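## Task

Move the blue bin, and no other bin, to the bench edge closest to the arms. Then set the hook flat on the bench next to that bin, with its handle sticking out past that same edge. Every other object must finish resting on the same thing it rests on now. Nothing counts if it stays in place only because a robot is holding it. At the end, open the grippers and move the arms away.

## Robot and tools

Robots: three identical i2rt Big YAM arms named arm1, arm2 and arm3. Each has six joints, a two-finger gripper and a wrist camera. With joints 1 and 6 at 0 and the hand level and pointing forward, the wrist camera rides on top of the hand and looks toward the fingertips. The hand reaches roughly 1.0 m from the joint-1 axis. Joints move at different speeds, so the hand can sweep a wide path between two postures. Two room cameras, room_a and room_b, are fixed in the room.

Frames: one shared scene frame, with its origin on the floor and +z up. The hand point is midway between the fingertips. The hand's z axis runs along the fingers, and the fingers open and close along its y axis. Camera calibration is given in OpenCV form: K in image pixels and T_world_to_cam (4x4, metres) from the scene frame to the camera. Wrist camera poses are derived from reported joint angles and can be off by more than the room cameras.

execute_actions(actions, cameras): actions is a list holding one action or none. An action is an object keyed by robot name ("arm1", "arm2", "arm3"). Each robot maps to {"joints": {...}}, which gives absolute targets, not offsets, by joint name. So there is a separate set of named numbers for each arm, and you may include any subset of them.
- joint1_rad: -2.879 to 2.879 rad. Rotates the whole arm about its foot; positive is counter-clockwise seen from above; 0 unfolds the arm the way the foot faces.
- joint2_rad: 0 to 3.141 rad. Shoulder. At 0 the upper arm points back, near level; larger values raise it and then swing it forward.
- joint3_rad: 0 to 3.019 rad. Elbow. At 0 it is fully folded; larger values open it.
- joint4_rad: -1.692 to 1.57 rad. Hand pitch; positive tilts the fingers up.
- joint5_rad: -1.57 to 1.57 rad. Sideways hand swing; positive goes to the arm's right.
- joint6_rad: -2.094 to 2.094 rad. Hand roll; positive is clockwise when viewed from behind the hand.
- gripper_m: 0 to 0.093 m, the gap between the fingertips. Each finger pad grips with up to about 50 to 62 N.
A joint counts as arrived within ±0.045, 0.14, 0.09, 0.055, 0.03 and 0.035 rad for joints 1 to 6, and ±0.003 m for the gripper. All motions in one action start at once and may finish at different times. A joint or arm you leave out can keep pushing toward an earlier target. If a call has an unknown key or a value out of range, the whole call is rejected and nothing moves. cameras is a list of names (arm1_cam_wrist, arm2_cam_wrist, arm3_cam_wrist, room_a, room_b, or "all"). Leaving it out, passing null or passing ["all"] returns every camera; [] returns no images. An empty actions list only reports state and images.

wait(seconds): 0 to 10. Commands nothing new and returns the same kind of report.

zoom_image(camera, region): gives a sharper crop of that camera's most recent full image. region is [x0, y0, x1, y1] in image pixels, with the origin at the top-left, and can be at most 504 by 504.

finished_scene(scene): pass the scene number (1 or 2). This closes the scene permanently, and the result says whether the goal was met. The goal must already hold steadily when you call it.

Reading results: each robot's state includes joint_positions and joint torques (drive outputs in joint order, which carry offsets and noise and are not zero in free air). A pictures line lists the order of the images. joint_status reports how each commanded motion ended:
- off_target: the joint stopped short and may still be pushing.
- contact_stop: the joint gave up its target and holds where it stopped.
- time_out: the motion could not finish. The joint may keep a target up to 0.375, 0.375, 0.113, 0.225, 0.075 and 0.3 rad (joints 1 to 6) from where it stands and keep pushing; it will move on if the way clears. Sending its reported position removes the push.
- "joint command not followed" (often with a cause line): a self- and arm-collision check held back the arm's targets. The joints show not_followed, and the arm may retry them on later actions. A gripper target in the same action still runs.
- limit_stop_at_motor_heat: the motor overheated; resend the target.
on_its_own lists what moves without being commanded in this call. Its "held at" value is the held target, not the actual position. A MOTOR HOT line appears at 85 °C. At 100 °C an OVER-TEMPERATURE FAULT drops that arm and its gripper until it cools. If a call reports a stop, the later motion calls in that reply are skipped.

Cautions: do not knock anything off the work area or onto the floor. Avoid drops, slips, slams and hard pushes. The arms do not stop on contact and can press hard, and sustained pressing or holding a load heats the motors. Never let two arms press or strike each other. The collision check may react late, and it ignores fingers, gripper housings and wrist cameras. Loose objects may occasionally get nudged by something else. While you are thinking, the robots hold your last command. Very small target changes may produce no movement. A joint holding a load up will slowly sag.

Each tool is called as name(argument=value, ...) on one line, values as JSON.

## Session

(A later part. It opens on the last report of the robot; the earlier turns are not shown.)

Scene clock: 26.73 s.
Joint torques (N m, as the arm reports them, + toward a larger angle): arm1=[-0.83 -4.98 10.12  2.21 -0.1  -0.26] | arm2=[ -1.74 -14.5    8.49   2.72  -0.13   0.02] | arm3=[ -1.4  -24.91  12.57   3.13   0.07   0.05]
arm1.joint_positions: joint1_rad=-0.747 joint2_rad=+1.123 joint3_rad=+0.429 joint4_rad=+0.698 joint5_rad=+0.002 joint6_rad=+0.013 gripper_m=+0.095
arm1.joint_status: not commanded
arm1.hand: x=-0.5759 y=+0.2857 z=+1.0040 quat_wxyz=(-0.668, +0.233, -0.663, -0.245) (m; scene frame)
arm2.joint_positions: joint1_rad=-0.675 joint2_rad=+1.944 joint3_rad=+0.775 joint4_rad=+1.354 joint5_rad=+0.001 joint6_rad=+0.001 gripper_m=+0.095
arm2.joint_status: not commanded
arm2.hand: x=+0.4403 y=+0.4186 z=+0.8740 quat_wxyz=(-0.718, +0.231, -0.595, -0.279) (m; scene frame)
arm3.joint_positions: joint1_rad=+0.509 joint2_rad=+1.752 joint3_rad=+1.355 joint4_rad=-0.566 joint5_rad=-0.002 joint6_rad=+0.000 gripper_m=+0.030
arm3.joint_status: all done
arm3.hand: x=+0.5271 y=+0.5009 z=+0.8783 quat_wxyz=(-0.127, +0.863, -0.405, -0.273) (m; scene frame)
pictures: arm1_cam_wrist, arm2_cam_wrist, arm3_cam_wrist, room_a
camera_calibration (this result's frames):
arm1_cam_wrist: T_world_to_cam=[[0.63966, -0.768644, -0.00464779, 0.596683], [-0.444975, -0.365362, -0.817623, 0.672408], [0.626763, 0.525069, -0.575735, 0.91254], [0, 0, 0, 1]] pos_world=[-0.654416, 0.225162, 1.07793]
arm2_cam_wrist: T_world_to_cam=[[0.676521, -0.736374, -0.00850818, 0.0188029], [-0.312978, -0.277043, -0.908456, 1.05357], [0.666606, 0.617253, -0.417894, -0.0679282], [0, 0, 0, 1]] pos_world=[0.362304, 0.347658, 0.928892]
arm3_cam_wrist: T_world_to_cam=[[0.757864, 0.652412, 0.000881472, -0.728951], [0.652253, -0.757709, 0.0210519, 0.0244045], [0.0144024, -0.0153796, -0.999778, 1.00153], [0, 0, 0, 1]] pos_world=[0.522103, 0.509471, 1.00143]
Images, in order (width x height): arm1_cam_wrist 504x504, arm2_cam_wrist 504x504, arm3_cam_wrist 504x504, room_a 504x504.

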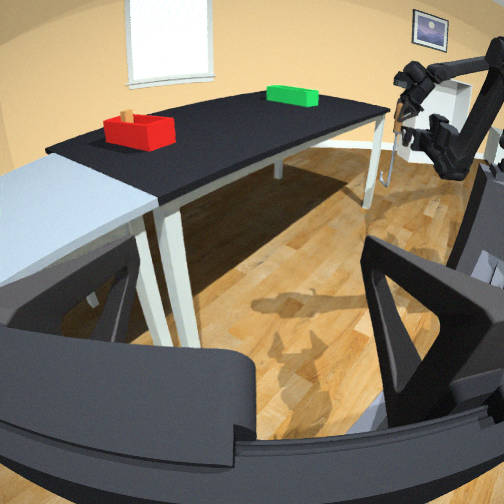

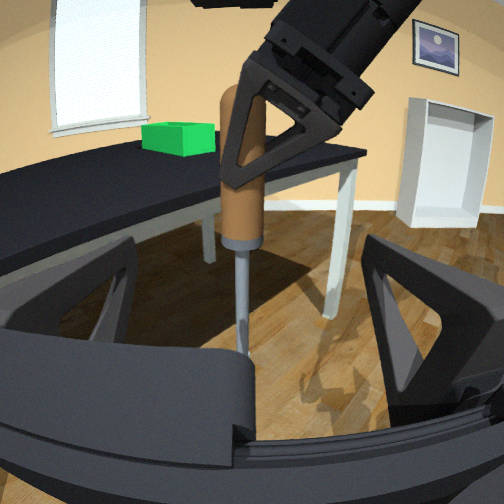

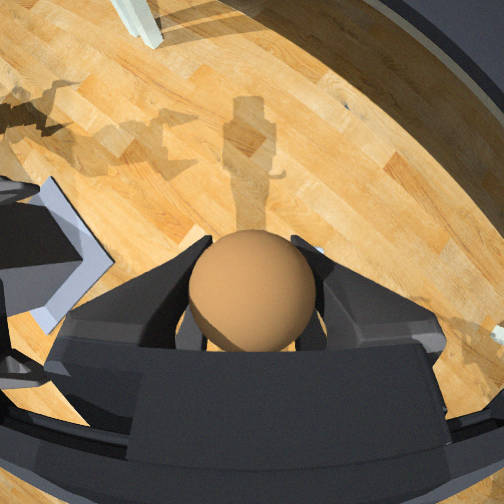

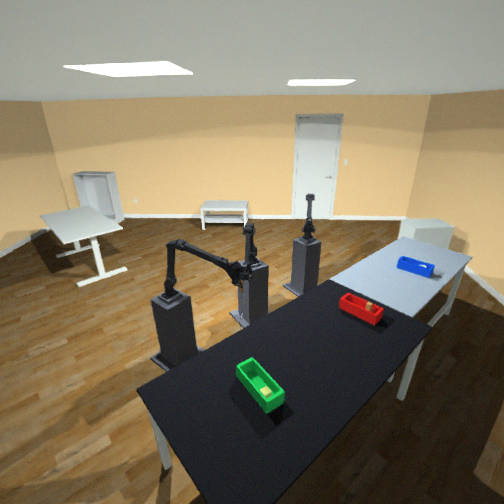

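execute_actions(actions=[{"arm3":{"joints":{"joint1_rad":0.57,"joint2_rad":1.65,"joint3_rad":1.495,"joint4_rad":-0.725}}}], cameras=["arm2_cam_wrist","arm3_cam_wrist"])

Scene clock: 28.33 s.
Joint torques (N m, as the arm reports them, + toward a larger angle): arm1=[-0.85 -5.02 10.12  2.21 -0.1  -0.27] | arm2=[ -1.57 -14.46   8.49   2.72  -0.15   0.01] | arm3=[ -1.01 -23.7   16.63   1.76   0.05   0.05]
arm1.joint_positions: joint1_rad=-0.747 joint2_rad=+1.123 joint3_rad=+0.429 joint4_rad=+0.698 joint5_rad=+0.002 joint6_rad=+0.013 gripper_m=+0.095
arm1.joint_status: not commanded
arm1.hand: x=-0.5759 y=+0.2857 z=+1.0040 quat_wxyz=(-0.668, +0.233, -0.663, -0.245) (m; scene frame)
arm2.joint_positions: joint1_rad=-0.675 joint2_rad=+1.944 joint3_rad=+0.775 joint4_rad=+1.354 joint5_rad=+0.001 joint6_rad=+0.001 gripper_m=+0.095
arm2.joint_status: not commanded
arm2.hand: x=+0.4403 y=+0.4186 z=+0.8740 quat_wxyz=(-0.718, +0.231, -0.595, -0.279) (m; scene frame)
arm3.joint_positions: joint1_rad=+0.575 joint2_rad=+1.700 joint3_rad=+1.413 joint4_rad=-0.726 joint5_rad=-0.002 joint6_rad=+0.002 gripper_m=+0.030
arm3.joint_status: all done
arm3.hand: x=+0.5055 y=+0.4614 z=+0.9181 quat_wxyz=(-0.109, +0.882, -0.380, -0.255) (m; scene frame)
pictures: arm2_cam_wrist, arm3_cam_wrist
camera_calibration (this result's frames):
arm2_cam_wrist: T_world_to_cam=[[0.676521, -0.736374, -0.00850818, 0.0188029], [-0.312978, -0.277043, -0.908456, 1.05357], [0.666606, 0.617253, -0.417894, -0.0679282], [0, 0, 0, 1]] pos_world=[0.362304, 0.347658, 0.928892]
arm3_cam_wrist: T_world_to_cam=[[0.714449, 0.699687, -0.00050769, -0.685494], [0.697968, -0.712642, 0.0705822, -0.0816409], [0.0490237, -0.0507817, -0.997506, 1.03775], [0, 0, 0, 1]] pos_world=[0.495859, 0.474149, 1.04057]
Images, in order (width x height): arm2_cam_wrist 504x504, arm3_cam_wrist 504x504.

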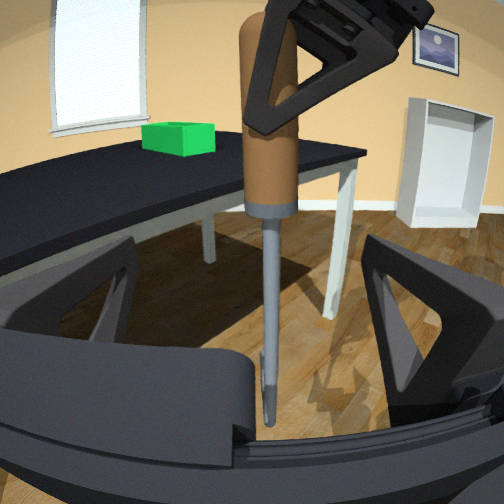

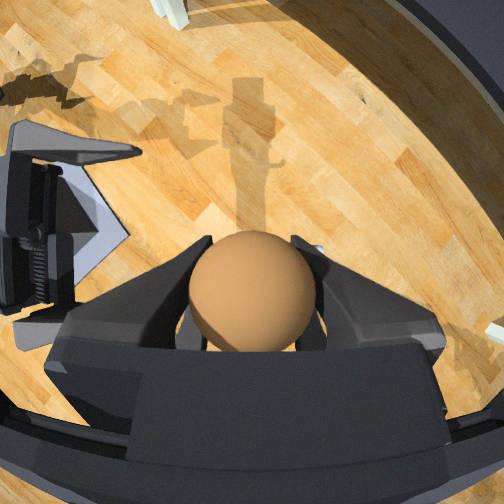

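execute_actions(actions=[{"arm3":{"joints":{"joint1_rad":0.685,"joint3_rad":1.54}}}], cameras=["arm2_cam_wrist","arm3_cam_wrist","room_a"])

Scene clock: 29.70 s.
Joint torques (N m, as the arm reports them, + toward a larger angle): arm1=[-0.83 -5.   10.13  2.19 -0.1  -0.27] | arm2=[ -1.52 -14.55   8.48   2.75  -0.14   0.01] | arm3=[ -1.22 -24.02  16.51   1.99   0.09   0.03]
arm1.joint_positions: joint1_rad=-0.747 joint2_rad=+1.123 joint3_rad=+0.429 joint4_rad=+0.698 joint5_rad=+0.002 joint6_rad=+0.013 gripper_m=+0.095
arm1.joint_status: not commanded
arm1.hand: x=-0.5759 y=+0.2857 z=+1.0040 quat_wxyz=(-0.668, +0.233, -0.663, -0.245) (m; scene frame)
arm2.joint_positions: joint1_rad=-0.675 joint2_rad=+1.944 joint3_rad=+0.775 joint4_rad=+1.354 joint5_rad=+0.001 joint6_rad=+0.001 gripper_m=+0.095
arm2.joint_status: not commanded
arm2.hand: x=+0.4403 y=+0.4186 z=+0.8740 quat_wxyz=(-0.718, +0.231, -0.595, -0.279) (m; scene frame)
arm3.joint_positions: joint1_rad=+0.693 joint2_rad=+1.700 joint3_rad=+1.459 joint4_rad=-0.731 joint5_rad=-0.003 joint6_rad=+0.004 gripper_m=+0.030
arm3.joint_status: all done
arm3.hand: x=+0.4443 y=+0.4152 z=+0.9405 quat_wxyz=(-0.100, +0.897, -0.326, -0.280) (m; scene frame)
pictures: arm2_cam_wrist, arm3_cam_wrist, room_a
camera_calibration (this result's frames):
arm2_cam_wrist: T_world_to_cam=[[0.676521, -0.736374, -0.00850818, 0.0188029], [-0.312978, -0.277043, -0.908456, 1.05357], [0.666606, 0.617253, -0.417894, -0.0679282], [0, 0, 0, 1]] pos_world=[0.362304, 0.347658, 0.928892]
arm3_cam_wrist: T_world_to_cam=[[0.628079, 0.778149, -0.00106556, -0.603033], [0.777831, -0.627782, 0.029483, -0.105522], [0.0222732, -0.0193465, -0.999565, 1.06154], [0, 0, 0, 1]] pos_world=[0.437186, 0.423542, 1.06355]
Images, in order (width x height): arm2_cam_wrist 504x504, arm3_cam_wrist 504x504, room_a 504x504.

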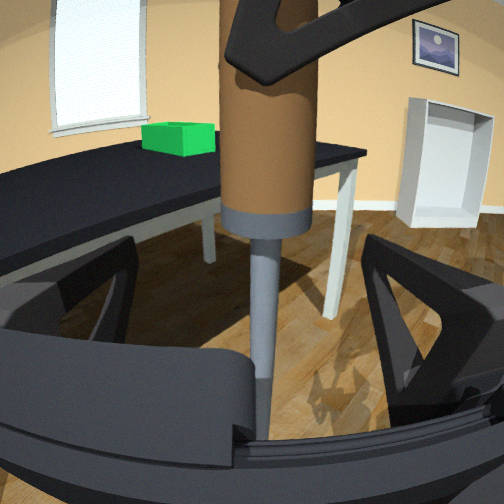

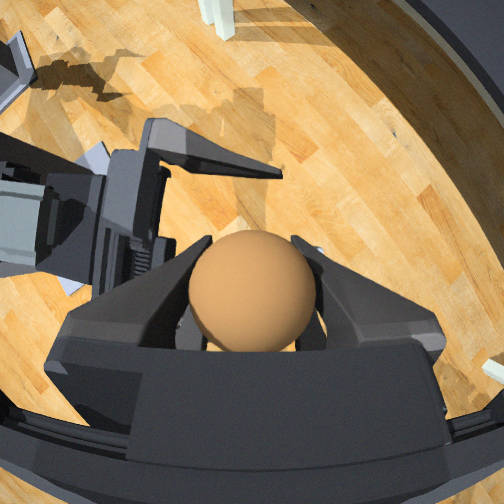

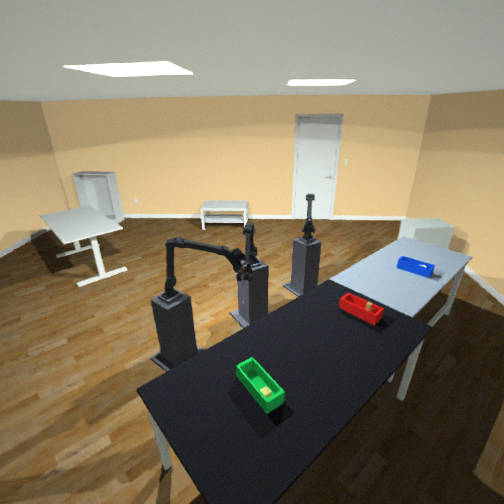

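execute_actions(actions=[{"arm2":{"joints":{"joint4_rad":1.31,"joint5_rad":0.03,"gripper_m":0.025}},"arm3":{"joints":{"joint1_rad":0.705}}}], cameras=["arm1_cam_wrist","arm2_cam_wrist","arm3_cam_wrist"])

zoom_image(camera="arm1_cam_wrist", region=[370, 50, 490, 200])

Scene clock: 30.70 s.
Joint torques (N m, as the arm reports them, + toward a larger angle): arm1=[-0.78 -5.   10.13  2.22 -0.1  -0.27] | arm2=[ -1.53 -14.45   8.5    1.64  -0.03   0.01] | arm3=[  1.04 -23.74  16.79   1.92   0.09   0.01]
arm1.joint_positions: joint1_rad=-0.747 joint2_rad=+1.123 joint3_rad=+0.429 joint4_rad=+0.698 joint5_rad=+0.002 joint6_rad=+0.013 gripper_m=+0.095
arm1.joint_status: not commanded
arm1.hand: x=-0.5759 y=+0.2857 z=+1.0040 quat_wxyz=(-0.668, +0.233, -0.663, -0.245) (m; scene frame)
arm2.joint_positions: joint1_rad=-0.675 joint2_rad=+1.944 joint3_rad=+0.775 joint4_rad=+1.321 joint5_rad=+0.028 joint6_rad=+0.002 gripper_m=+0.025
arm2.joint_status: all done
arm2.hand: x=+0.4444 y=+0.4161 z=+0.8659 quat_wxyz=(-0.711, +0.226, -0.610, -0.267) (m; scene frame)
arm3.joint_positions: joint1_rad=+0.694 joint2_rad=+1.700 joint3_rad=+1.459 joint4_rad=-0.731 joint5_rad=-0.003 joint6_rad=+0.004 gripper_m=+0.030
arm3.joint_status: all done
arm3.hand: x=+0.4440 y=+0.4148 z=+0.9405 quat_wxyz=(-0.100, +0.897, -0.326, -0.280) (m; scene frame)
pictures: arm1_cam_wrist, arm2_cam_wrist, arm3_cam_wrist
camera_calibration (this result's frames):
arm1_cam_wrist: T_world_to_cam=[[0.63966, -0.768644, -0.00464779, 0.596683], [-0.444975, -0.365362, -0.817623, 0.672408], [0.626763, 0.525069, -0.575735, 0.91254], [0, 0, 0, 1]] pos_world=[-0.654416, 0.225162, 1.07793]
arm2_cam_wrist: T_world_to_cam=[[0.656668, -0.754061, -0.0133991, 0.0345514], [-0.345598, -0.285075, -0.894033, 1.05219], [0.670335, 0.591713, -0.447801, -0.0375938], [0, 0, 0, 1]] pos_world=[0.366145, 0.34825, 0.924316]
arm3_cam_wrist: T_world_to_cam=[[0.627485, 0.778628, -0.00106274, -0.602477], [0.778309, -0.627189, 0.0294836, -0.105973], [0.0222902, -0.0193277, -0.999565, 1.06152], [0, 0, 0, 1]] pos_world=[0.436863, 0.423157, 1.06355]
Images, in order (width x height): arm1_cam_wrist 504x504, arm2_cam_wrist 504x504, arm3_cam_wrist 504x504.

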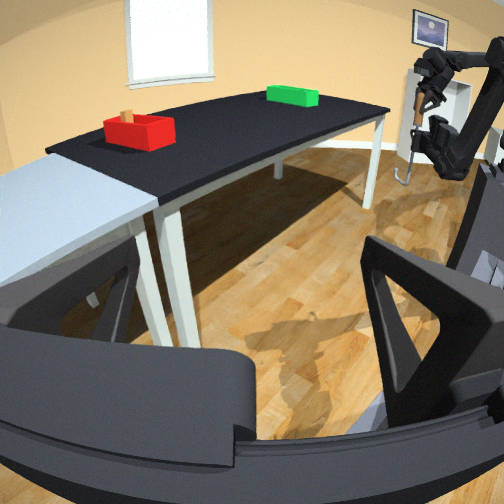

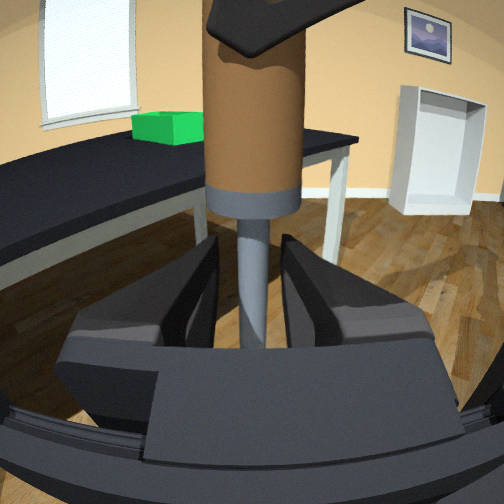

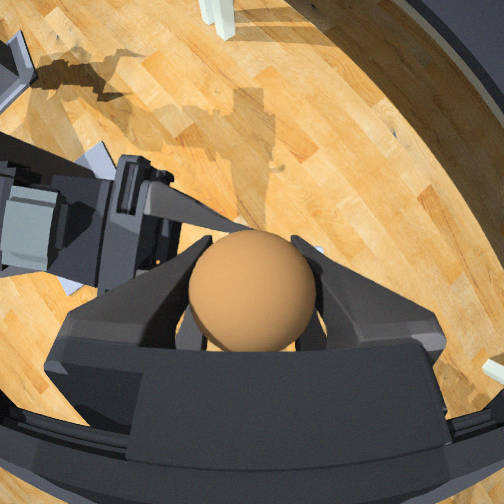

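Region (370, 50, 490, 200) of arm1_cam_wrist's 504x504 image, scaled by 3.360, with more detail than that image has; it fills the left 403 columns of this view, and the rest is white.

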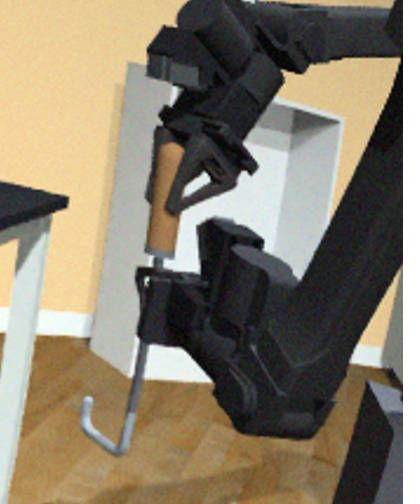

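execute_actions(actions=[{"arm2":{"joints":{"gripper_m":0.0}},"arm3":{"joints":{"joint1_rad":0.694}}}], cameras=["arm2_cam_wrist","room_b"])

zoom_image(camera="room_b", region=[210, 140, 310, 240])

Scene clock: 31.43 s.
Joint torques (N m, as the arm reports them, + toward a larger angle): arm1=[-0.84 -5.03 10.14  2.2  -0.1  -0.26] | arm2=[ -1.62 -14.53   8.56   1.6   -0.16  -0.03] | arm3=[  0.   -23.73  16.76   1.96   0.11   0.04]
arm1.joint_positions: joint1_rad=-0.747 joint2_rad=+1.123 joint3_rad=+0.429 joint4_rad=+0.698 joint5_rad=+0.002 joint6_rad=+0.013 gripper_m=+0.095
arm1.joint_status: not commanded
arm1.hand: x=-0.5759 y=+0.2857 z=+1.0040 quat_wxyz=(-0.668, +0.233, -0.663, -0.245) (m; scene frame)
arm2.joint_positions: joint1_rad=-0.675 joint2_rad=+1.944 joint3_rad=+0.775 joint4_rad=+1.321 joint5_rad=+0.031 joint6_rad=+0.003 gripper_m=+0.010
arm2.joint_status: gripper_m off_target (ended at +0.010, target +0.000)
arm2.hand: x=+0.4448 y=+0.4156 z=+0.8659 quat_wxyz=(-0.711, +0.224, -0.611, -0.266) (m; scene frame)
arm3.joint_positions: joint1_rad=+0.694 joint2_rad=+1.700 joint3_rad=+1.459 joint4_rad=-0.731 joint5_rad=-0.003 joint6_rad=+0.004 gripper_m=+0.030
arm3.joint_status: all done
arm3.hand: x=+0.4440 y=+0.4148 z=+0.9405 quat_wxyz=(-0.100, +0.897, -0.326, -0.280) (m; scene frame)
pictures: arm2_cam_wrist, room_b
camera_calibration (this result's frames):
arm2_cam_wrist: T_world_to_cam=[[0.654263, -0.756109, -0.0154326, 0.0376432], [-0.34769, -0.28261, -0.894004, 1.05207], [0.671603, 0.59028, -0.447793, -0.0375642], [0, 0, 0, 1]] pos_world=[0.366394, 0.347962, 0.924315]
Images, in order (width x height): arm2_cam_wrist 504x504, room_b 504x504.

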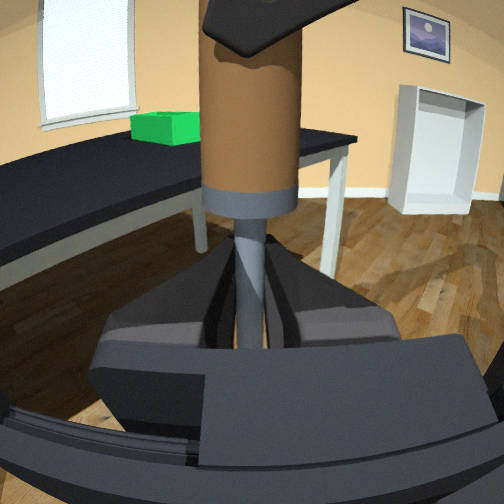

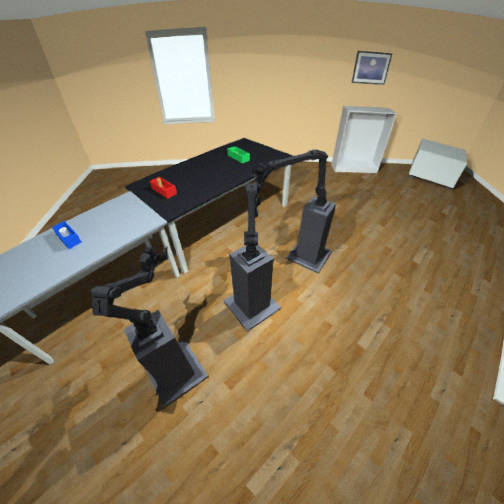

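Region (210, 140, 310, 240) of room_b's 504x504 image, scaled by 5.040, with more detail than that image has.

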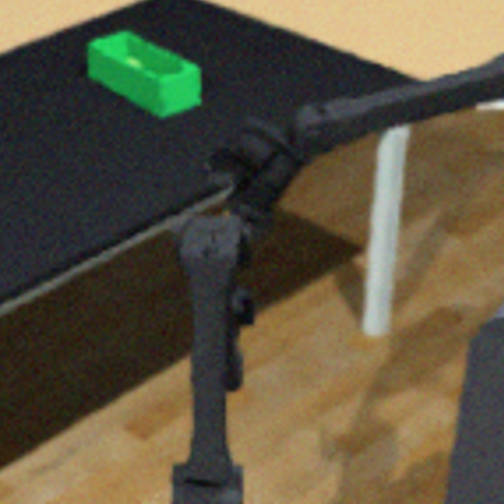

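execute_actions(actions=[{"arm1":{"joints":{"joint1_rad":-0.757,"joint2_rad":1.68,"joint3_rad":1.83,"joint4_rad":-0.7,"joint6_rad":-0.5,"gripper_m":0.07}},"arm3":{"joints":{"joint3_rad":1.49,"gripper_m":0.055}}}], cameras=["arm2_cam_wrist","arm3_cam_wrist"])

Scene clock: 34.23 s.
Joint torques (N m, as the arm reports them, + toward a larger angle): arm1=[ -1.37 -16.33  13.73   1.29  -0.13  -0.24] | arm2=[ -1.53 -14.93   8.45   2.5   -0.15  -0.01] | arm3=[ -0.16 -21.1   12.74   2.05   0.09   0.03]
arm1.joint_positions: joint1_rad=-0.748 joint2_rad=+1.665 joint3_rad=+1.797 joint4_rad=-0.689 joint5_rad=+0.002 joint6_rad=-0.485 gripper_m=+0.070
arm1.joint_status: all done
arm1.hand: x=-0.3810 y=+0.4460 z=+1.1698 quat_wxyz=(-0.487, +0.483, -0.726, -0.049) (m; scene frame)
arm2.joint_positions: joint1_rad=-0.675 joint2_rad=+1.948 joint3_rad=+0.775 joint4_rad=+1.301 joint5_rad=+0.031 joint6_rad=+0.003 gripper_m=+0.010
arm2.joint_status: not commanded
arm2.hand: x=+0.4453 y=+0.4161 z=+0.8586 quat_wxyz=(-0.704, +0.227, -0.619, -0.264) (m; scene frame)
arm3.joint_positions: joint1_rad=+0.694 joint2_rad=+1.676 joint3_rad=+1.459 joint4_rad=-0.731 joint5_rad=-0.003 joint6_rad=+0.004 gripper_m=+0.055
arm3.joint_status: all done
arm3.hand: x=+0.4454 y=+0.4135 z=+0.9553 quat_wxyz=(-0.103, +0.894, -0.325, -0.290) (m; scene frame)
pictures: arm2_cam_wrist, arm3_cam_wrist
camera_calibration (this result's frames):
arm2_cam_wrist: T_world_to_cam=[[0.654009, -0.756335, -0.0151288, 0.0374889], [-0.363649, -0.296788, -0.882993, 1.0494], [0.663348, 0.582987, -0.469143, -0.0164537], [0, 0, 0, 1]] pos_world=[0.368011, 0.349397, 0.919465]
arm3_cam_wrist: T_world_to_cam=[[0.627697, 0.778457, -0.000904508, -0.602594], [0.778448, -0.627682, 0.00583664, -0.0856205], [0.00397583, -0.00436775, -0.999983, 1.0786], [0, 0, 0, 1]] pos_world=[0.440609, 0.420062, 1.07853]
Images, in order (width x height): arm2_cam_wrist 504x504, arm3_cam_wrist 504x504.

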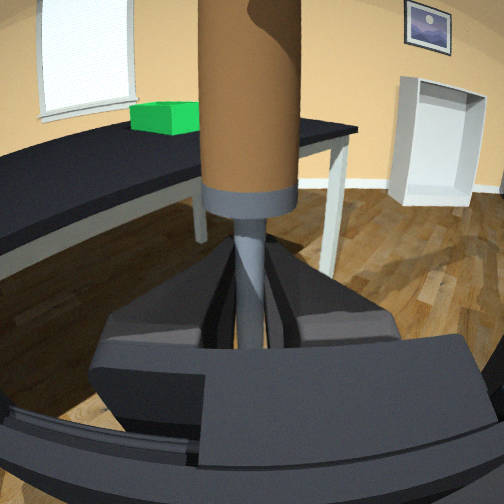

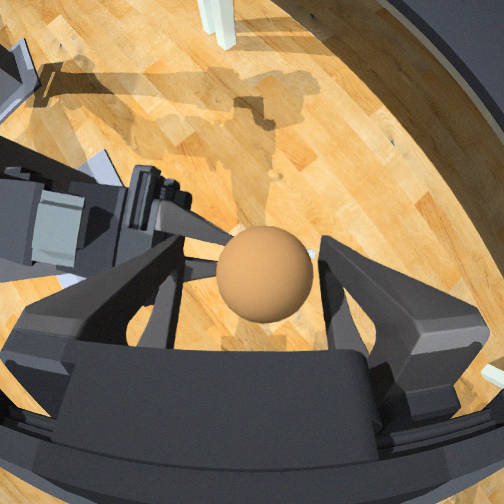

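execute_actions(actions=[{"arm1":{"joints":{"joint4_rad":-1.69}},"arm2":{"joints":{"joint1_rad":1.18,"joint4_rad":1.345}},"arm3":{"joints":{"joint2_rad":1.0,"gripper_m":0.07}}}])

Scene clock: 36.57 s.
Joint torques (N m, as the arm reports them, + toward a larger angle): arm1=[ -1.35 -14.6   12.47   0.03  -0.15  -0.28] | arm2=[ -3.08 -15.19   8.42   3.81  -0.05  -0.02] | arm3=[ 0.04 -6.54 10.74  2.61  0.06  0.  ]
arm1.joint_positions: joint1_rad=-0.748 joint2_rad=+1.665 joint3_rad=+1.797 joint4_rad=-1.680 joint5_rad=+0.002 joint6_rad=-0.485 gripper_m=+0.070
arm1.joint_status: all done
arm1.hand: x=-0.5368 y=+0.3173 z=+1.0524 quat_wxyz=(-0.016, +0.554, -0.832, -0.001) (m; scene frame)
arm2.joint_positions: joint1_rad=+1.187 joint2_rad=+1.948 joint3_rad=+0.775 joint4_rad=+1.305 joint5_rad=+0.028 joint6_rad=+0.004 gripper_m=+0.010
arm2.joint_status: all done
arm2.hand: x=-0.5400 y=+0.3243 z=+0.8579 quat_wxyz=(-0.208, +0.632, -0.186, -0.723) (m; scene frame)
arm3.joint_positions: joint1_rad=+0.694 joint2_rad=+1.005 joint3_rad=+1.479 joint4_rad=-0.731 joint5_rad=-0.003 joint6_rad=+0.004 gripper_m=+0.070
arm3.joint_status: all done
arm3.hand: x=+0.5935 y=+0.2899 z=+1.3352 quat_wxyz=(-0.206, +0.743, -0.270, -0.576) (m; scene frame)
pictures: arm1_cam_wrist, arm2_cam_wrist, arm3_cam_wrist, room_a, room_b
camera_calibration (this result's frames):
arm1_cam_wrist: T_world_to_cam=[[0.925943, -0.377448, 0.012784, 0.607438], [-0.318519, -0.762297, 0.563427, -0.518663], [-0.202919, -0.525773, -0.826067, 1.05083], [0, 0, 0, 1]] pos_world=[-0.514422, 0.386401, 1.15252]
arm2_cam_wrist: T_world_to_cam=[[0.534071, 0.845298, -0.015509, 0.0286043], [0.388204, -0.261486, -0.883698, 1.05829], [-0.751043, 0.465937, -0.4678, -0.0365916], [0, 0, 0, 1]] pos_world=[-0.45359, 0.269598, 0.918534]
arm3_cam_wrist: T_world_to_cam=[[0.629699, 0.77678, 0.00957352, -0.613615], [0.605236, -0.482836, -0.632897, 0.632916], [-0.487, 0.404329, -0.774176, 1.32882], [0, 0, 0, 1]] pos_world=[0.650466, 0.244956, 1.43519]
Images, in order (width x height): arm1_cam_wrist 504x504, arm2_cam_wrist 504x504, arm3_cam_wrist 504x504, room_a 504x504, room_b 504x504.

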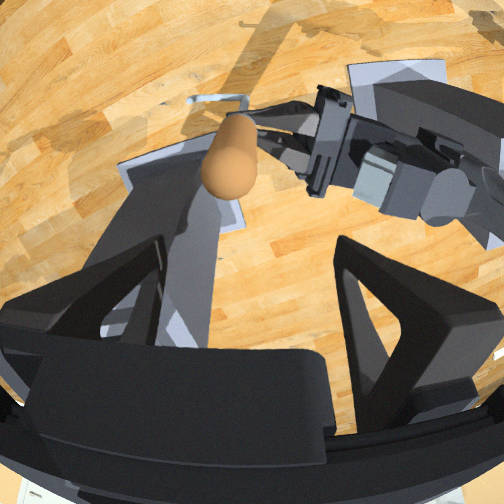

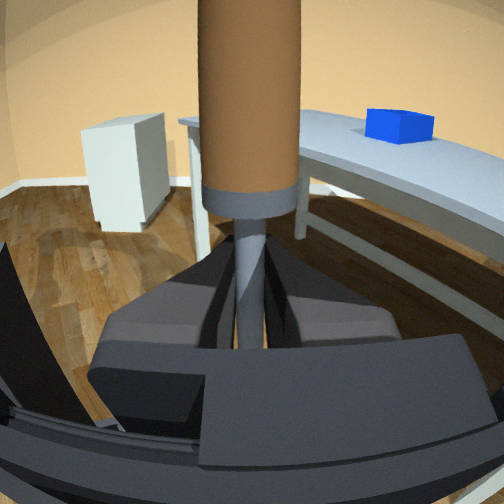

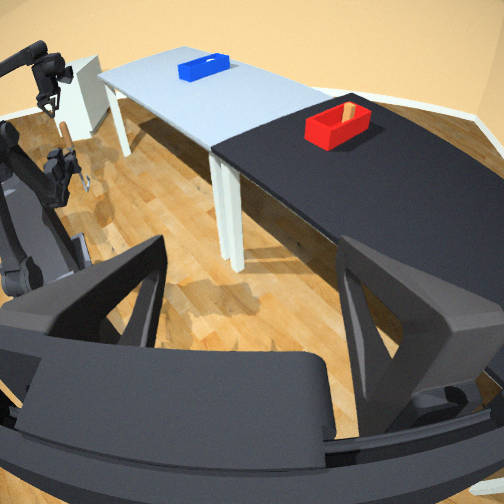

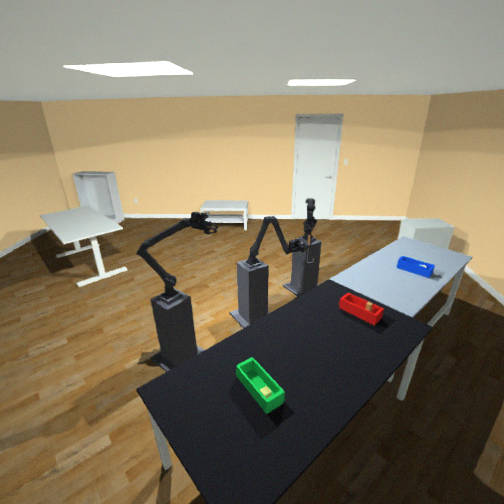

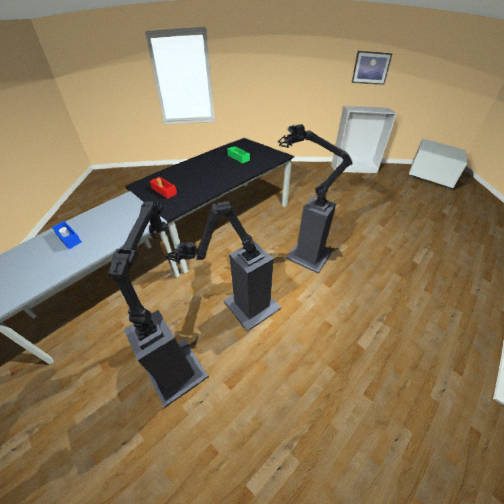

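execute_actions(actions=[{"arm1":{"joints":{"joint1_rad":-0.715,"joint2_rad":1.71,"joint3_rad":1.56,"joint4_rad":-1.41,"joint6_rad":-0.47,"gripper_m":0.075}},"arm3":{"joints":{"joint1_rad":0.9,"joint2_rad":0.6,"joint3_rad":0.8,"joint4_rad":0.1}}}], cameras=["arm1_cam_wrist","arm2_cam_wrist","arm3_cam_wrist"])

Scene clock: 38.77 s.
Joint torques (N m, as the arm reports them, + toward a larger angle): arm1=[ -0.64 -17.03  10.62   0.76  -0.16   0.03] | arm2=[ -2.87 -14.93   8.41   3.79  -0.05  -0.02] | arm3=[ 0.1  -1.37 11.6   3.08 -0.01  0.01]
arm1.joint_positions: joint1_rad=-0.716 joint2_rad=+1.713 joint3_rad=+1.549 joint4_rad=-1.422 joint5_rad=+0.002 joint6_rad=-0.485 gripper_m=+0.075
arm1.joint_status: all done
arm1.hand: x=-0.5416 y=+0.3344 z=+0.9342 quat_wxyz=(+0.003, +0.567, -0.823, +0.002) (m; scene frame)
arm2.joint_positions: joint1_rad=+1.187 joint2_rad=+1.948 joint3_rad=+0.775 joint4_rad=+1.305 joint5_rad=+0.028 joint6_rad=+0.004 gripper_m=+0.010
arm2.joint_status: not commanded
arm2.hand: x=-0.5400 y=+0.3243 z=+0.8579 quat_wxyz=(-0.208, +0.632, -0.186, -0.723) (m; scene frame)
arm3.joint_positions: joint1_rad=+0.897 joint2_rad=+0.604 joint3_rad=+0.789 joint4_rad=+0.079 joint5_rad=-0.001 joint6_rad=+0.004 gripper_m=+0.070
arm3.joint_status: all done
arm3.hand: x=+0.6233 y=+0.1704 z=+1.2717 quat_wxyz=(-0.192, +0.589, -0.148, -0.771) (m; scene frame)
pictures: arm1_cam_wrist, arm2_cam_wrist, arm3_cam_wrist
camera_calibration (this result's frames):
arm1_cam_wrist: T_world_to_cam=[[0.937394, -0.348229, -0.00542312, 0.633308], [-0.27776, -0.756913, 0.591551, -0.446513], [-0.2101, -0.55301, -0.806249, 0.947934], [0, 0, 0, 1]] pos_world=[-0.518521, 0.406781, 1.03184]
arm2_cam_wrist: T_world_to_cam=[[0.534071, 0.845298, -0.015509, 0.0286043], [0.388204, -0.261486, -0.883698, 1.05829], [-0.751043, 0.465937, -0.4678, -0.0365916], [0, 0, 0, 1]] pos_world=[-0.45359, 0.269598, 0.918534]
arm3_cam_wrist: T_world_to_cam=[[0.466923, 0.884167, 0.0152135, -0.463], [0.322872, -0.15444, -0.933757, 1.01973], [-0.823247, 0.440905, -0.357584, 1.016], [0, 0, 0, 1]] pos_world=[0.723365, 0.118896, 1.32253]
Images, in order (width x height): arm1_cam_wrist 504x504, arm2_cam_wrist 504x504, arm3_cam_wrist 504x504.

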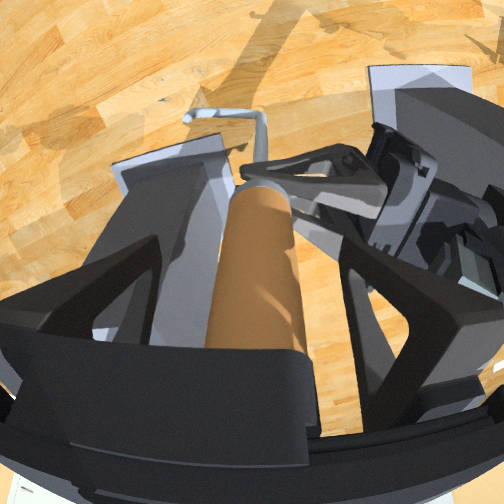

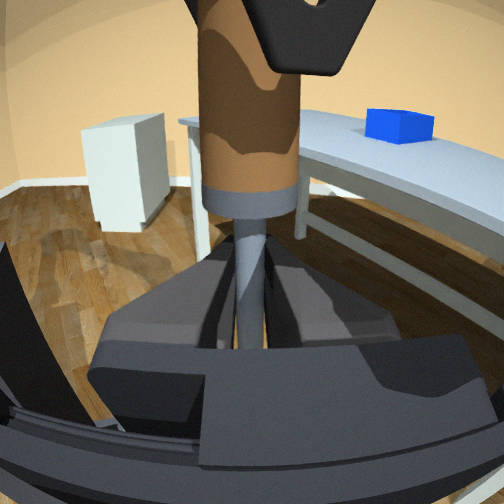

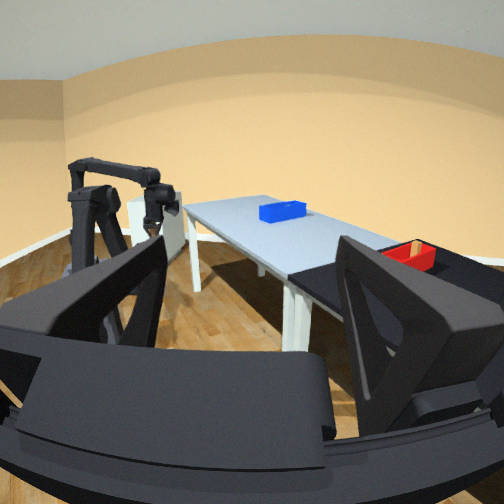

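execute_actions(actions=[{"arm1":{"joints":{"joint5_rad":0.03,"joint6_rad":-0.40,"gripper_m":0.04}}}], cameras=["arm1_cam_wrist","arm2_cam_wrist"])

Scene clock: 40.17 s.
Joint torques (N m, as the arm reports them, + toward a larger angle): arm1=[ -0.66 -17.    10.65   0.76   0.09   0.  ] | arm2=[ -2.85 -14.96   8.42   3.77  -0.05  -0.03] | arm3=[ 0.42 -1.26 11.49  3.09 -0.01  0.  ]
arm1.joint_positions: joint1_rad=-0.716 joint2_rad=+1.713 joint3_rad=+1.549 joint4_rad=-1.422 joint5_rad=+0.027 joint6_rad=-0.415 gripper_m=+0.040
arm1.joint_status: all done
arm1.hand: x=-0.5387 y=+0.3312 z=+0.9342 quat_wxyz=(+0.001, +0.538, -0.843, +0.014) (m; scene frame)
arm2.joint_positions: joint1_rad=+1.187 joint2_rad=+1.948 joint3_rad=+0.775 joint4_rad=+1.305 joint5_rad=+0.028 joint6_rad=+0.004 gripper_m=+0.010
arm2.joint_status: not commanded
arm2.hand: x=-0.5400 y=+0.3243 z=+0.8579 quat_wxyz=(-0.208, +0.632, -0.186, -0.723) (m; scene frame)
arm3.joint_positions: joint1_rad=+0.897 joint2_rad=+0.604 joint3_rad=+0.789 joint4_rad=+0.079 joint5_rad=-0.001 joint6_rad=+0.004 gripper_m=+0.070
arm3.joint_status: not commanded
arm3.hand: x=+0.6233 y=+0.1704 z=+1.2717 quat_wxyz=(-0.192, +0.589, -0.148, -0.771) (m; scene frame)
pictures: arm1_cam_wrist, arm2_cam_wrist
camera_calibration (this result's frames):
arm1_cam_wrist: T_world_to_cam=[[0.910784, -0.412473, 0.0183917, 0.614129], [-0.340071, -0.724162, 0.599951, -0.500503], [-0.234145, -0.55268, -0.799826, 0.92771], [0, 0, 0, 1]] pos_world=[-0.512327, 0.403593, 1.03099]
arm2_cam_wrist: T_world_to_cam=[[0.534071, 0.845298, -0.015509, 0.0286043], [0.388204, -0.261486, -0.883698, 1.05829], [-0.751043, 0.465937, -0.4678, -0.0365916], [0, 0, 0, 1]] pos_world=[-0.45359, 0.269598, 0.918534]
Images, in order (width x height): arm1_cam_wrist 504x504, arm2_cam_wrist 504x504.

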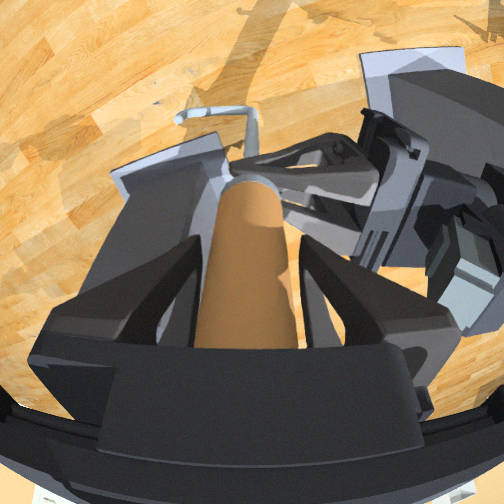

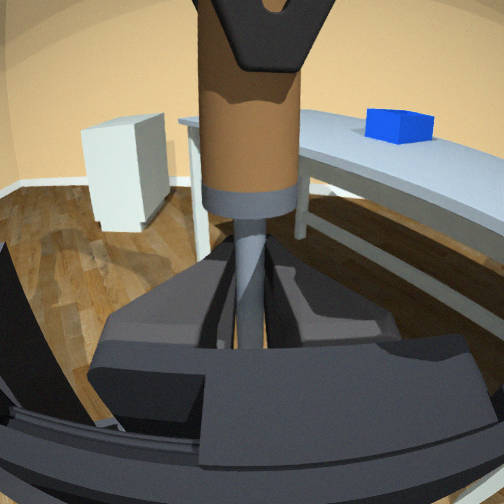

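execute_actions(actions=[{"arm1":{"joints":{"gripper_m":0.0}}}], cameras=[])

Scene clock: 40.83 s.
Joint torques (N m, as the arm reports them, + toward a larger angle): arm1=[ -0.68 -16.89  10.62   0.75   0.13   0.03] | arm2=[ -2.83 -14.9    8.39   3.79  -0.09  -0.02] | arm3=[ 0.34 -1.43 11.46  3.12  0.01  0.03]
arm1.joint_positions: joint1_rad=-0.716 joint2_rad=+1.713 joint3_rad=+1.549 joint4_rad=-1.422 joint5_rad=+0.026 joint6_rad=-0.414 gripper_m=+0.030
arm1.joint_status: gripper_m off_target (ended at +0.030, target +0.000)
arm1.hand: x=-0.5389 y=+0.3315 z=+0.9342 quat_wxyz=(+0.001, +0.538, -0.843, +0.014) (m; scene frame)
arm2.joint_positions: joint1_rad=+1.187 joint2_rad=+1.948 joint3_rad=+0.775 joint4_rad=+1.306 joint5_rad=+0.029 joint6_rad=+0.004 gripper_m=+0.010
arm2.joint_status: not commanded
arm2.hand: x=-0.5399 y=+0.3244 z=+0.8580 quat_wxyz=(-0.208, +0.632, -0.187, -0.723) (m; scene frame)
arm3.joint_positions: joint1_rad=+0.897 joint2_rad=+0.604 joint3_rad=+0.789 joint4_rad=+0.079 joint5_rad=-0.001 joint6_rad=+0.004 gripper_m=+0.070
arm3.joint_status: not commanded
arm3.hand: x=+0.6233 y=+0.1704 z=+1.2717 quat_wxyz=(-0.192, +0.589, -0.148, -0.771) (m; scene frame)
pictures: none
No camera images: the call's "cameras" was empty. Leave "cameras" out to get every camera's image.

execute_actions(actions=[{"arm2":{"joints":{"joint4_rad":1.30,"gripper_m":0.08}}}], cameras=["arm1_cam_wrist","arm2_cam_wrist"])

Scene clock: 41.60 s.
Joint torques (N m, as the arm reports them, + toward a larger angle): arm1=[ -0.6  -17.23  10.87   0.65   0.06   0.03] | arm2=[ -2.89 -14.82   8.38   1.84  -0.08  -0.01] | arm3=[ 0.37 -1.41 11.47  3.15  0.02  0.02]
arm1.joint_positions: joint1_rad=-0.716 joint2_rad=+1.715 joint3_rad=+1.546 joint4_rad=-1.420 joint5_rad=+0.028 joint6_rad=-0.414 gripper_m=+0.030
arm1.joint_status: not commanded
arm1.hand: x=-0.5390 y=+0.3311 z=+0.9325 quat_wxyz=(+0.002, +0.538, -0.843, +0.015) (m; scene frame)
arm2.joint_positions: joint1_rad=+1.187 joint2_rad=+1.947 joint3_rad=+0.777 joint4_rad=+1.306 joint5_rad=+0.029 joint6_rad=+0.004 gripper_m=+0.080
arm2.joint_status: all done
arm2.hand: x=-0.5402 y=+0.3246 z=+0.8594 quat_wxyz=(-0.208, +0.631, -0.186, -0.724) (m; scene frame)
arm3.joint_positions: joint1_rad=+0.897 joint2_rad=+0.604 joint3_rad=+0.789 joint4_rad=+0.079 joint5_rad=-0.001 joint6_rad=+0.004 gripper_m=+0.070
arm3.joint_status: not commanded
arm3.hand: x=+0.6233 y=+0.1704 z=+1.2717 quat_wxyz=(-0.192, +0.589, -0.148, -0.771) (m; scene frame)
pictures: arm1_cam_wrist, arm2_cam_wrist
camera_calibration (this result's frames):
arm1_cam_wrist: T_world_to_cam=[[0.910654, -0.412786, 0.017817, 0.614953], [-0.339479, -0.722956, 0.601738, -0.501341], [-0.235508, -0.554023, -0.798495, 0.924671], [0, 0, 0, 1]] pos_world=[-0.512436, 0.403686, 1.02906]
arm2_cam_wrist: T_world_to_cam=[[0.534659, 0.844922, -0.0156998, 0.0291114], [0.385353, -0.260298, -0.885295, 1.05925], [-0.752092, 0.467282, -0.464764, -0.0397731], [0, 0, 0, 1]] pos_world=[-0.453664, 0.26971, 0.919724]
Images, in order (width x height): arm1_cam_wrist 504x504, arm2_cam_wrist 504x504.

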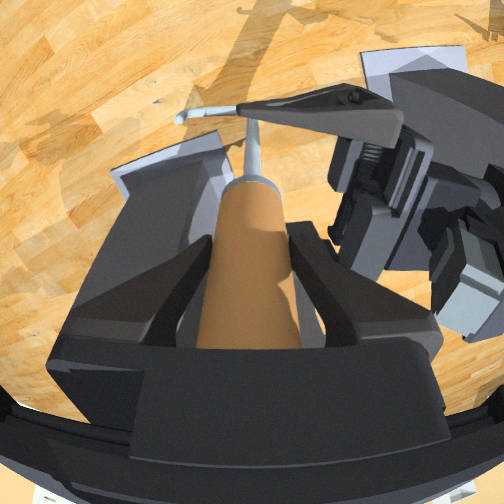

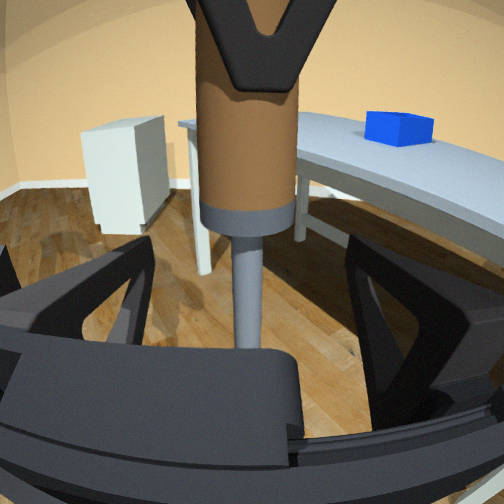

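execute_actions(actions=[{"arm1":{"joints":{"joint1_rad":0.22,"joint2_rad":1.4,"joint5_rad":0,"joint6_rad":-1.585}}}], cameras=["arm1_cam_wrist","room_a"])

Scene clock: 43.93 s.
Joint torques (N m, as the arm reports them, + toward a larger angle): arm1=[ -1.58 -13.83  13.     0.84  -0.07  -0.25] | arm2=[ -2.87 -14.78   8.37   1.8   -0.09  -0.03] | arm3=[ 0.34 -1.27 11.47  3.09  0.    0.02]
arm1.joint_positions: joint1_rad=+0.226 joint2_rad=+1.418 joint3_rad=+1.527 joint4_rad=-1.413 joint5_rad=-0.001 joint6_rad=-1.570 gripper_m=+0.030
arm1.joint_status: all done
arm1.hand: x=-0.9742 y=+0.4672 z=+1.0638 quat_wxyz=(-0.135, +0.990, +0.046, -0.003) (m; scene frame)
arm2.joint_positions: joint1_rad=+1.187 joint2_rad=+1.947 joint3_rad=+0.777 joint4_rad=+1.306 joint5_rad=+0.029 joint6_rad=+0.004 gripper_m=+0.080
arm2.joint_status: not commanded
arm2.hand: x=-0.5402 y=+0.3246 z=+0.8594 quat_wxyz=(-0.208, +0.631, -0.186, -0.724) (m; scene frame)
arm3.joint_positions: joint1_rad=+0.897 joint2_rad=+0.604 joint3_rad=+0.789 joint4_rad=+0.079 joint5_rad=-0.001 joint6_rad=+0.004 gripper_m=+0.070
arm3.joint_status: not commanded
arm3.hand: x=+0.6233 y=+0.1704 z=+1.2717 quat_wxyz=(-0.192, +0.589, -0.148, -0.771) (m; scene frame)
pictures: arm1_cam_wrist, room_a
camera_calibration (this result's frames):
arm1_cam_wrist: T_world_to_cam=[[-0.0990773, 0.959634, 0.263221, -0.820812], [0.817255, -0.0724375, 0.571705, 0.225227], [0.567695, 0.271762, -0.777089, 1.37635], [0, 0, 0, 1]] pos_world=[-1.04674, 0.429956, 1.15684]
Images, in order (width x height): arm1_cam_wrist 504x504, room_a 504x504.

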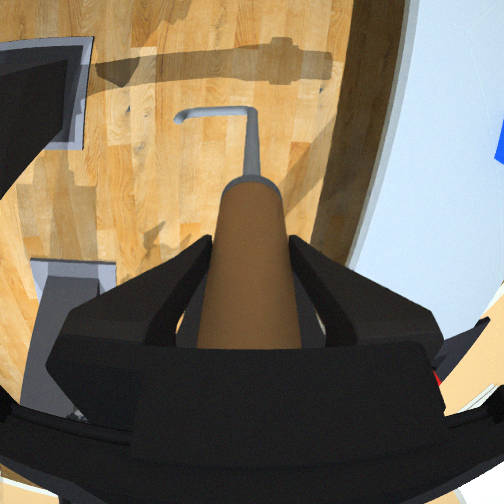

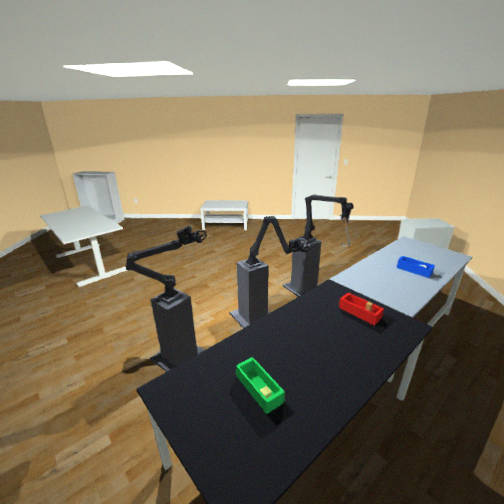

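execute_actions(actions=[{"arm1":{"joints":{"joint2_rad":1.75,"joint3_rad":2.03,"joint4_rad":0.45}},"arm2":{"joints":{"joint1_rad":0.6,"joint2_rad":1.85,"joint5_rad":-0.4,"gripper_m":0.093}}}], cameras=["arm1_cam_wrist","arm2_cam_wrist"])

Scene clock: 46.50 s.
Joint torques (N m, as the arm reports them, + toward a larger angle): arm1=[ -1.52 -21.14  16.93   2.97   0.07  -0.18] | arm2=[ -1.73 -13.12   9.05   1.67  -0.12  -0.01] | arm3=[ 0.45 -1.15 11.45  3.06 -0.01  0.02]
arm1.joint_positions: joint1_rad=+0.226 joint2_rad=+1.773 joint3_rad=+1.952 joint4_rad=+0.404 joint5_rad=-0.001 joint6_rad=-1.572 gripper_m=+0.030
arm1.joint_status: all done
arm1.hand: x=-1.0018 y=+0.7341 z=+1.4366 quat_wxyz=(-0.881, +0.472, +0.026, -0.039) (m; scene frame)
arm2.joint_positions: joint1_rad=+0.595 joint2_rad=+1.838 joint3_rad=+0.779 joint4_rad=+1.306 joint5_rad=-0.398 joint6_rad=+0.004 gripper_m=+0.093
arm2.joint_status: all done
arm2.hand: x=-0.3294 y=+0.5184 z=+0.9222 quat_wxyz=(-0.310, +0.592, -0.192, -0.718) (m; scene frame)
arm3.joint_positions: joint1_rad=+0.897 joint2_rad=+0.604 joint3_rad=+0.789 joint4_rad=+0.079 joint5_rad=-0.001 joint6_rad=+0.004 gripper_m=+0.070
arm3.joint_status: not commanded
arm3.hand: x=+0.6233 y=+0.1704 z=+1.2717 quat_wxyz=(-0.192, +0.589, -0.148, -0.771) (m; scene frame)
pictures: arm1_cam_wrist, arm2_cam_wrist
camera_calibration (this result's frames):
arm1_cam_wrist: T_world_to_cam=[[0.0364425, -0.54933, 0.834811, -0.755449], [0.855533, -0.414573, -0.310148, 1.61041], [0.516463, 0.725511, 0.454862, -0.545034], [0, 0, 0, 1]] pos_world=[-1.06874, 0.64807, 1.37804]
arm2_cam_wrist: T_world_to_cam=[[0.671081, 0.736628, 0.0838359, -0.237072], [0.333778, -0.199217, -0.92136, 1.06867], [-0.661999, 0.64629, -0.379561, -0.0842811], [0, 0, 0, 1]] pos_world=[-0.253397, 0.442, 0.972512]
Images, in order (width x height): arm1_cam_wrist 504x504, arm2_cam_wrist 504x504.

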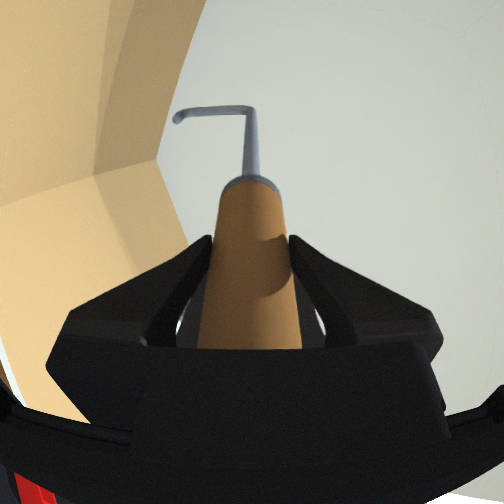

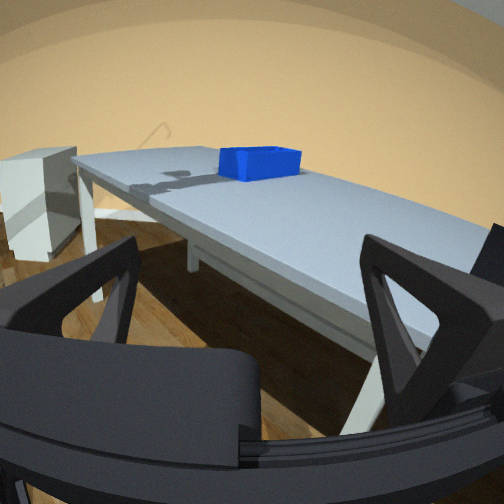

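execute_actions(actions=[{"arm1":{"joints":{"joint2_rad":2.24,"joint3_rad":2.05}}}], cameras=["arm1_cam_wrist","arm2_cam_wrist","room_a"])

Scene clock: 48.63 s.
Joint torques (N m, as the arm reports them, + toward a larger angle): arm1=[ -1.22 -28.89  16.48   3.14   0.04  -0.15] | arm2=[ -1.75 -12.99   9.11   1.69  -0.12  -0.01] | arm3=[ 0.   -1.25 11.43  3.19 -0.01  0.02]
arm1.joint_positions: joint1_rad=+0.226 joint2_rad=+2.260 joint3_rad=+1.981 joint4_rad=+0.409 joint5_rad=-0.001 joint6_rad=-1.573 gripper_m=+0.030
arm1.joint_status: all done
arm1.hand: x=-1.0162 y=+0.9158 z=+1.0525 quat_wxyz=(-0.752, +0.657, +0.034, -0.032) (m; scene frame)
arm2.joint_positions: joint1_rad=+0.595 joint2_rad=+1.838 joint3_rad=+0.779 joint4_rad=+1.306 joint5_rad=-0.398 joint6_rad=+0.004 gripper_m=+0.093
arm2.joint_status: not commanded
arm2.hand: x=-0.3294 y=+0.5184 z=+0.9222 quat_wxyz=(-0.310, +0.592, -0.192, -0.718) (m; scene frame)
arm3.joint_positions: joint1_rad=+0.897 joint2_rad=+0.604 joint3_rad=+0.789 joint4_rad=+0.079 joint5_rad=-0.001 joint6_rad=+0.004 gripper_m=+0.070
arm3.joint_status: not commanded
arm3.hand: x=+0.6233 y=+0.1704 z=+1.2717 quat_wxyz=(-0.192, +0.589, -0.148, -0.771) (m; scene frame)
pictures: arm1_cam_wrist, arm2_cam_wrist, room_a
camera_calibration (this result's frames):
arm1_cam_wrist: T_world_to_cam=[[-0.00499194, -0.131403, 0.991316, -0.924097], [0.86206, -0.502959, -0.0623283, 1.40559], [0.506782, 0.854263, 0.115788, -0.265591], [0, 0, 0, 1]] pos_world=[-1.08172, 0.812408, 1.03443]
arm2_cam_wrist: T_world_to_cam=[[0.671081, 0.736628, 0.0838359, -0.237072], [0.333778, -0.199217, -0.92136, 1.06867], [-0.661999, 0.64629, -0.379561, -0.0842811], [0, 0, 0, 1]] pos_world=[-0.253397, 0.442, 0.972512]
Images, in order (width x height): arm1_cam_wrist 504x504, arm2_cam_wrist 504x504, room_a 504x504.

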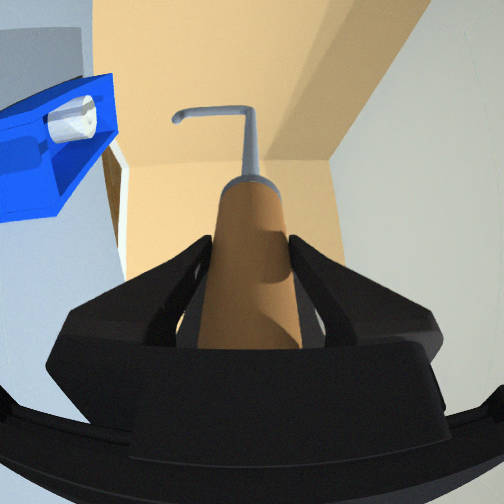

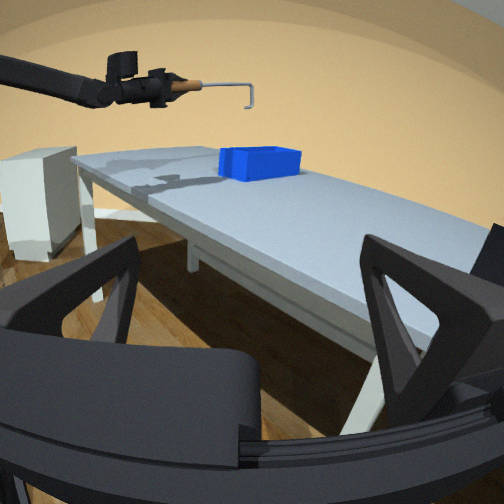

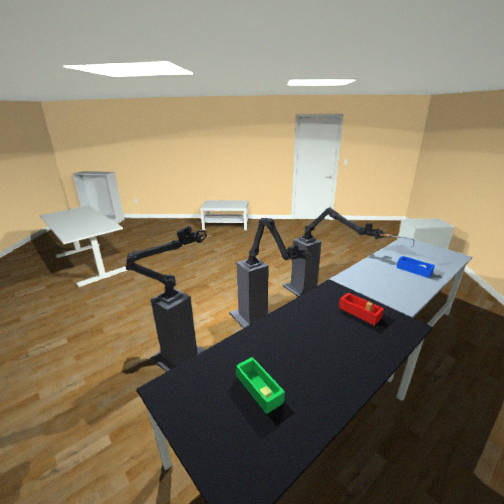

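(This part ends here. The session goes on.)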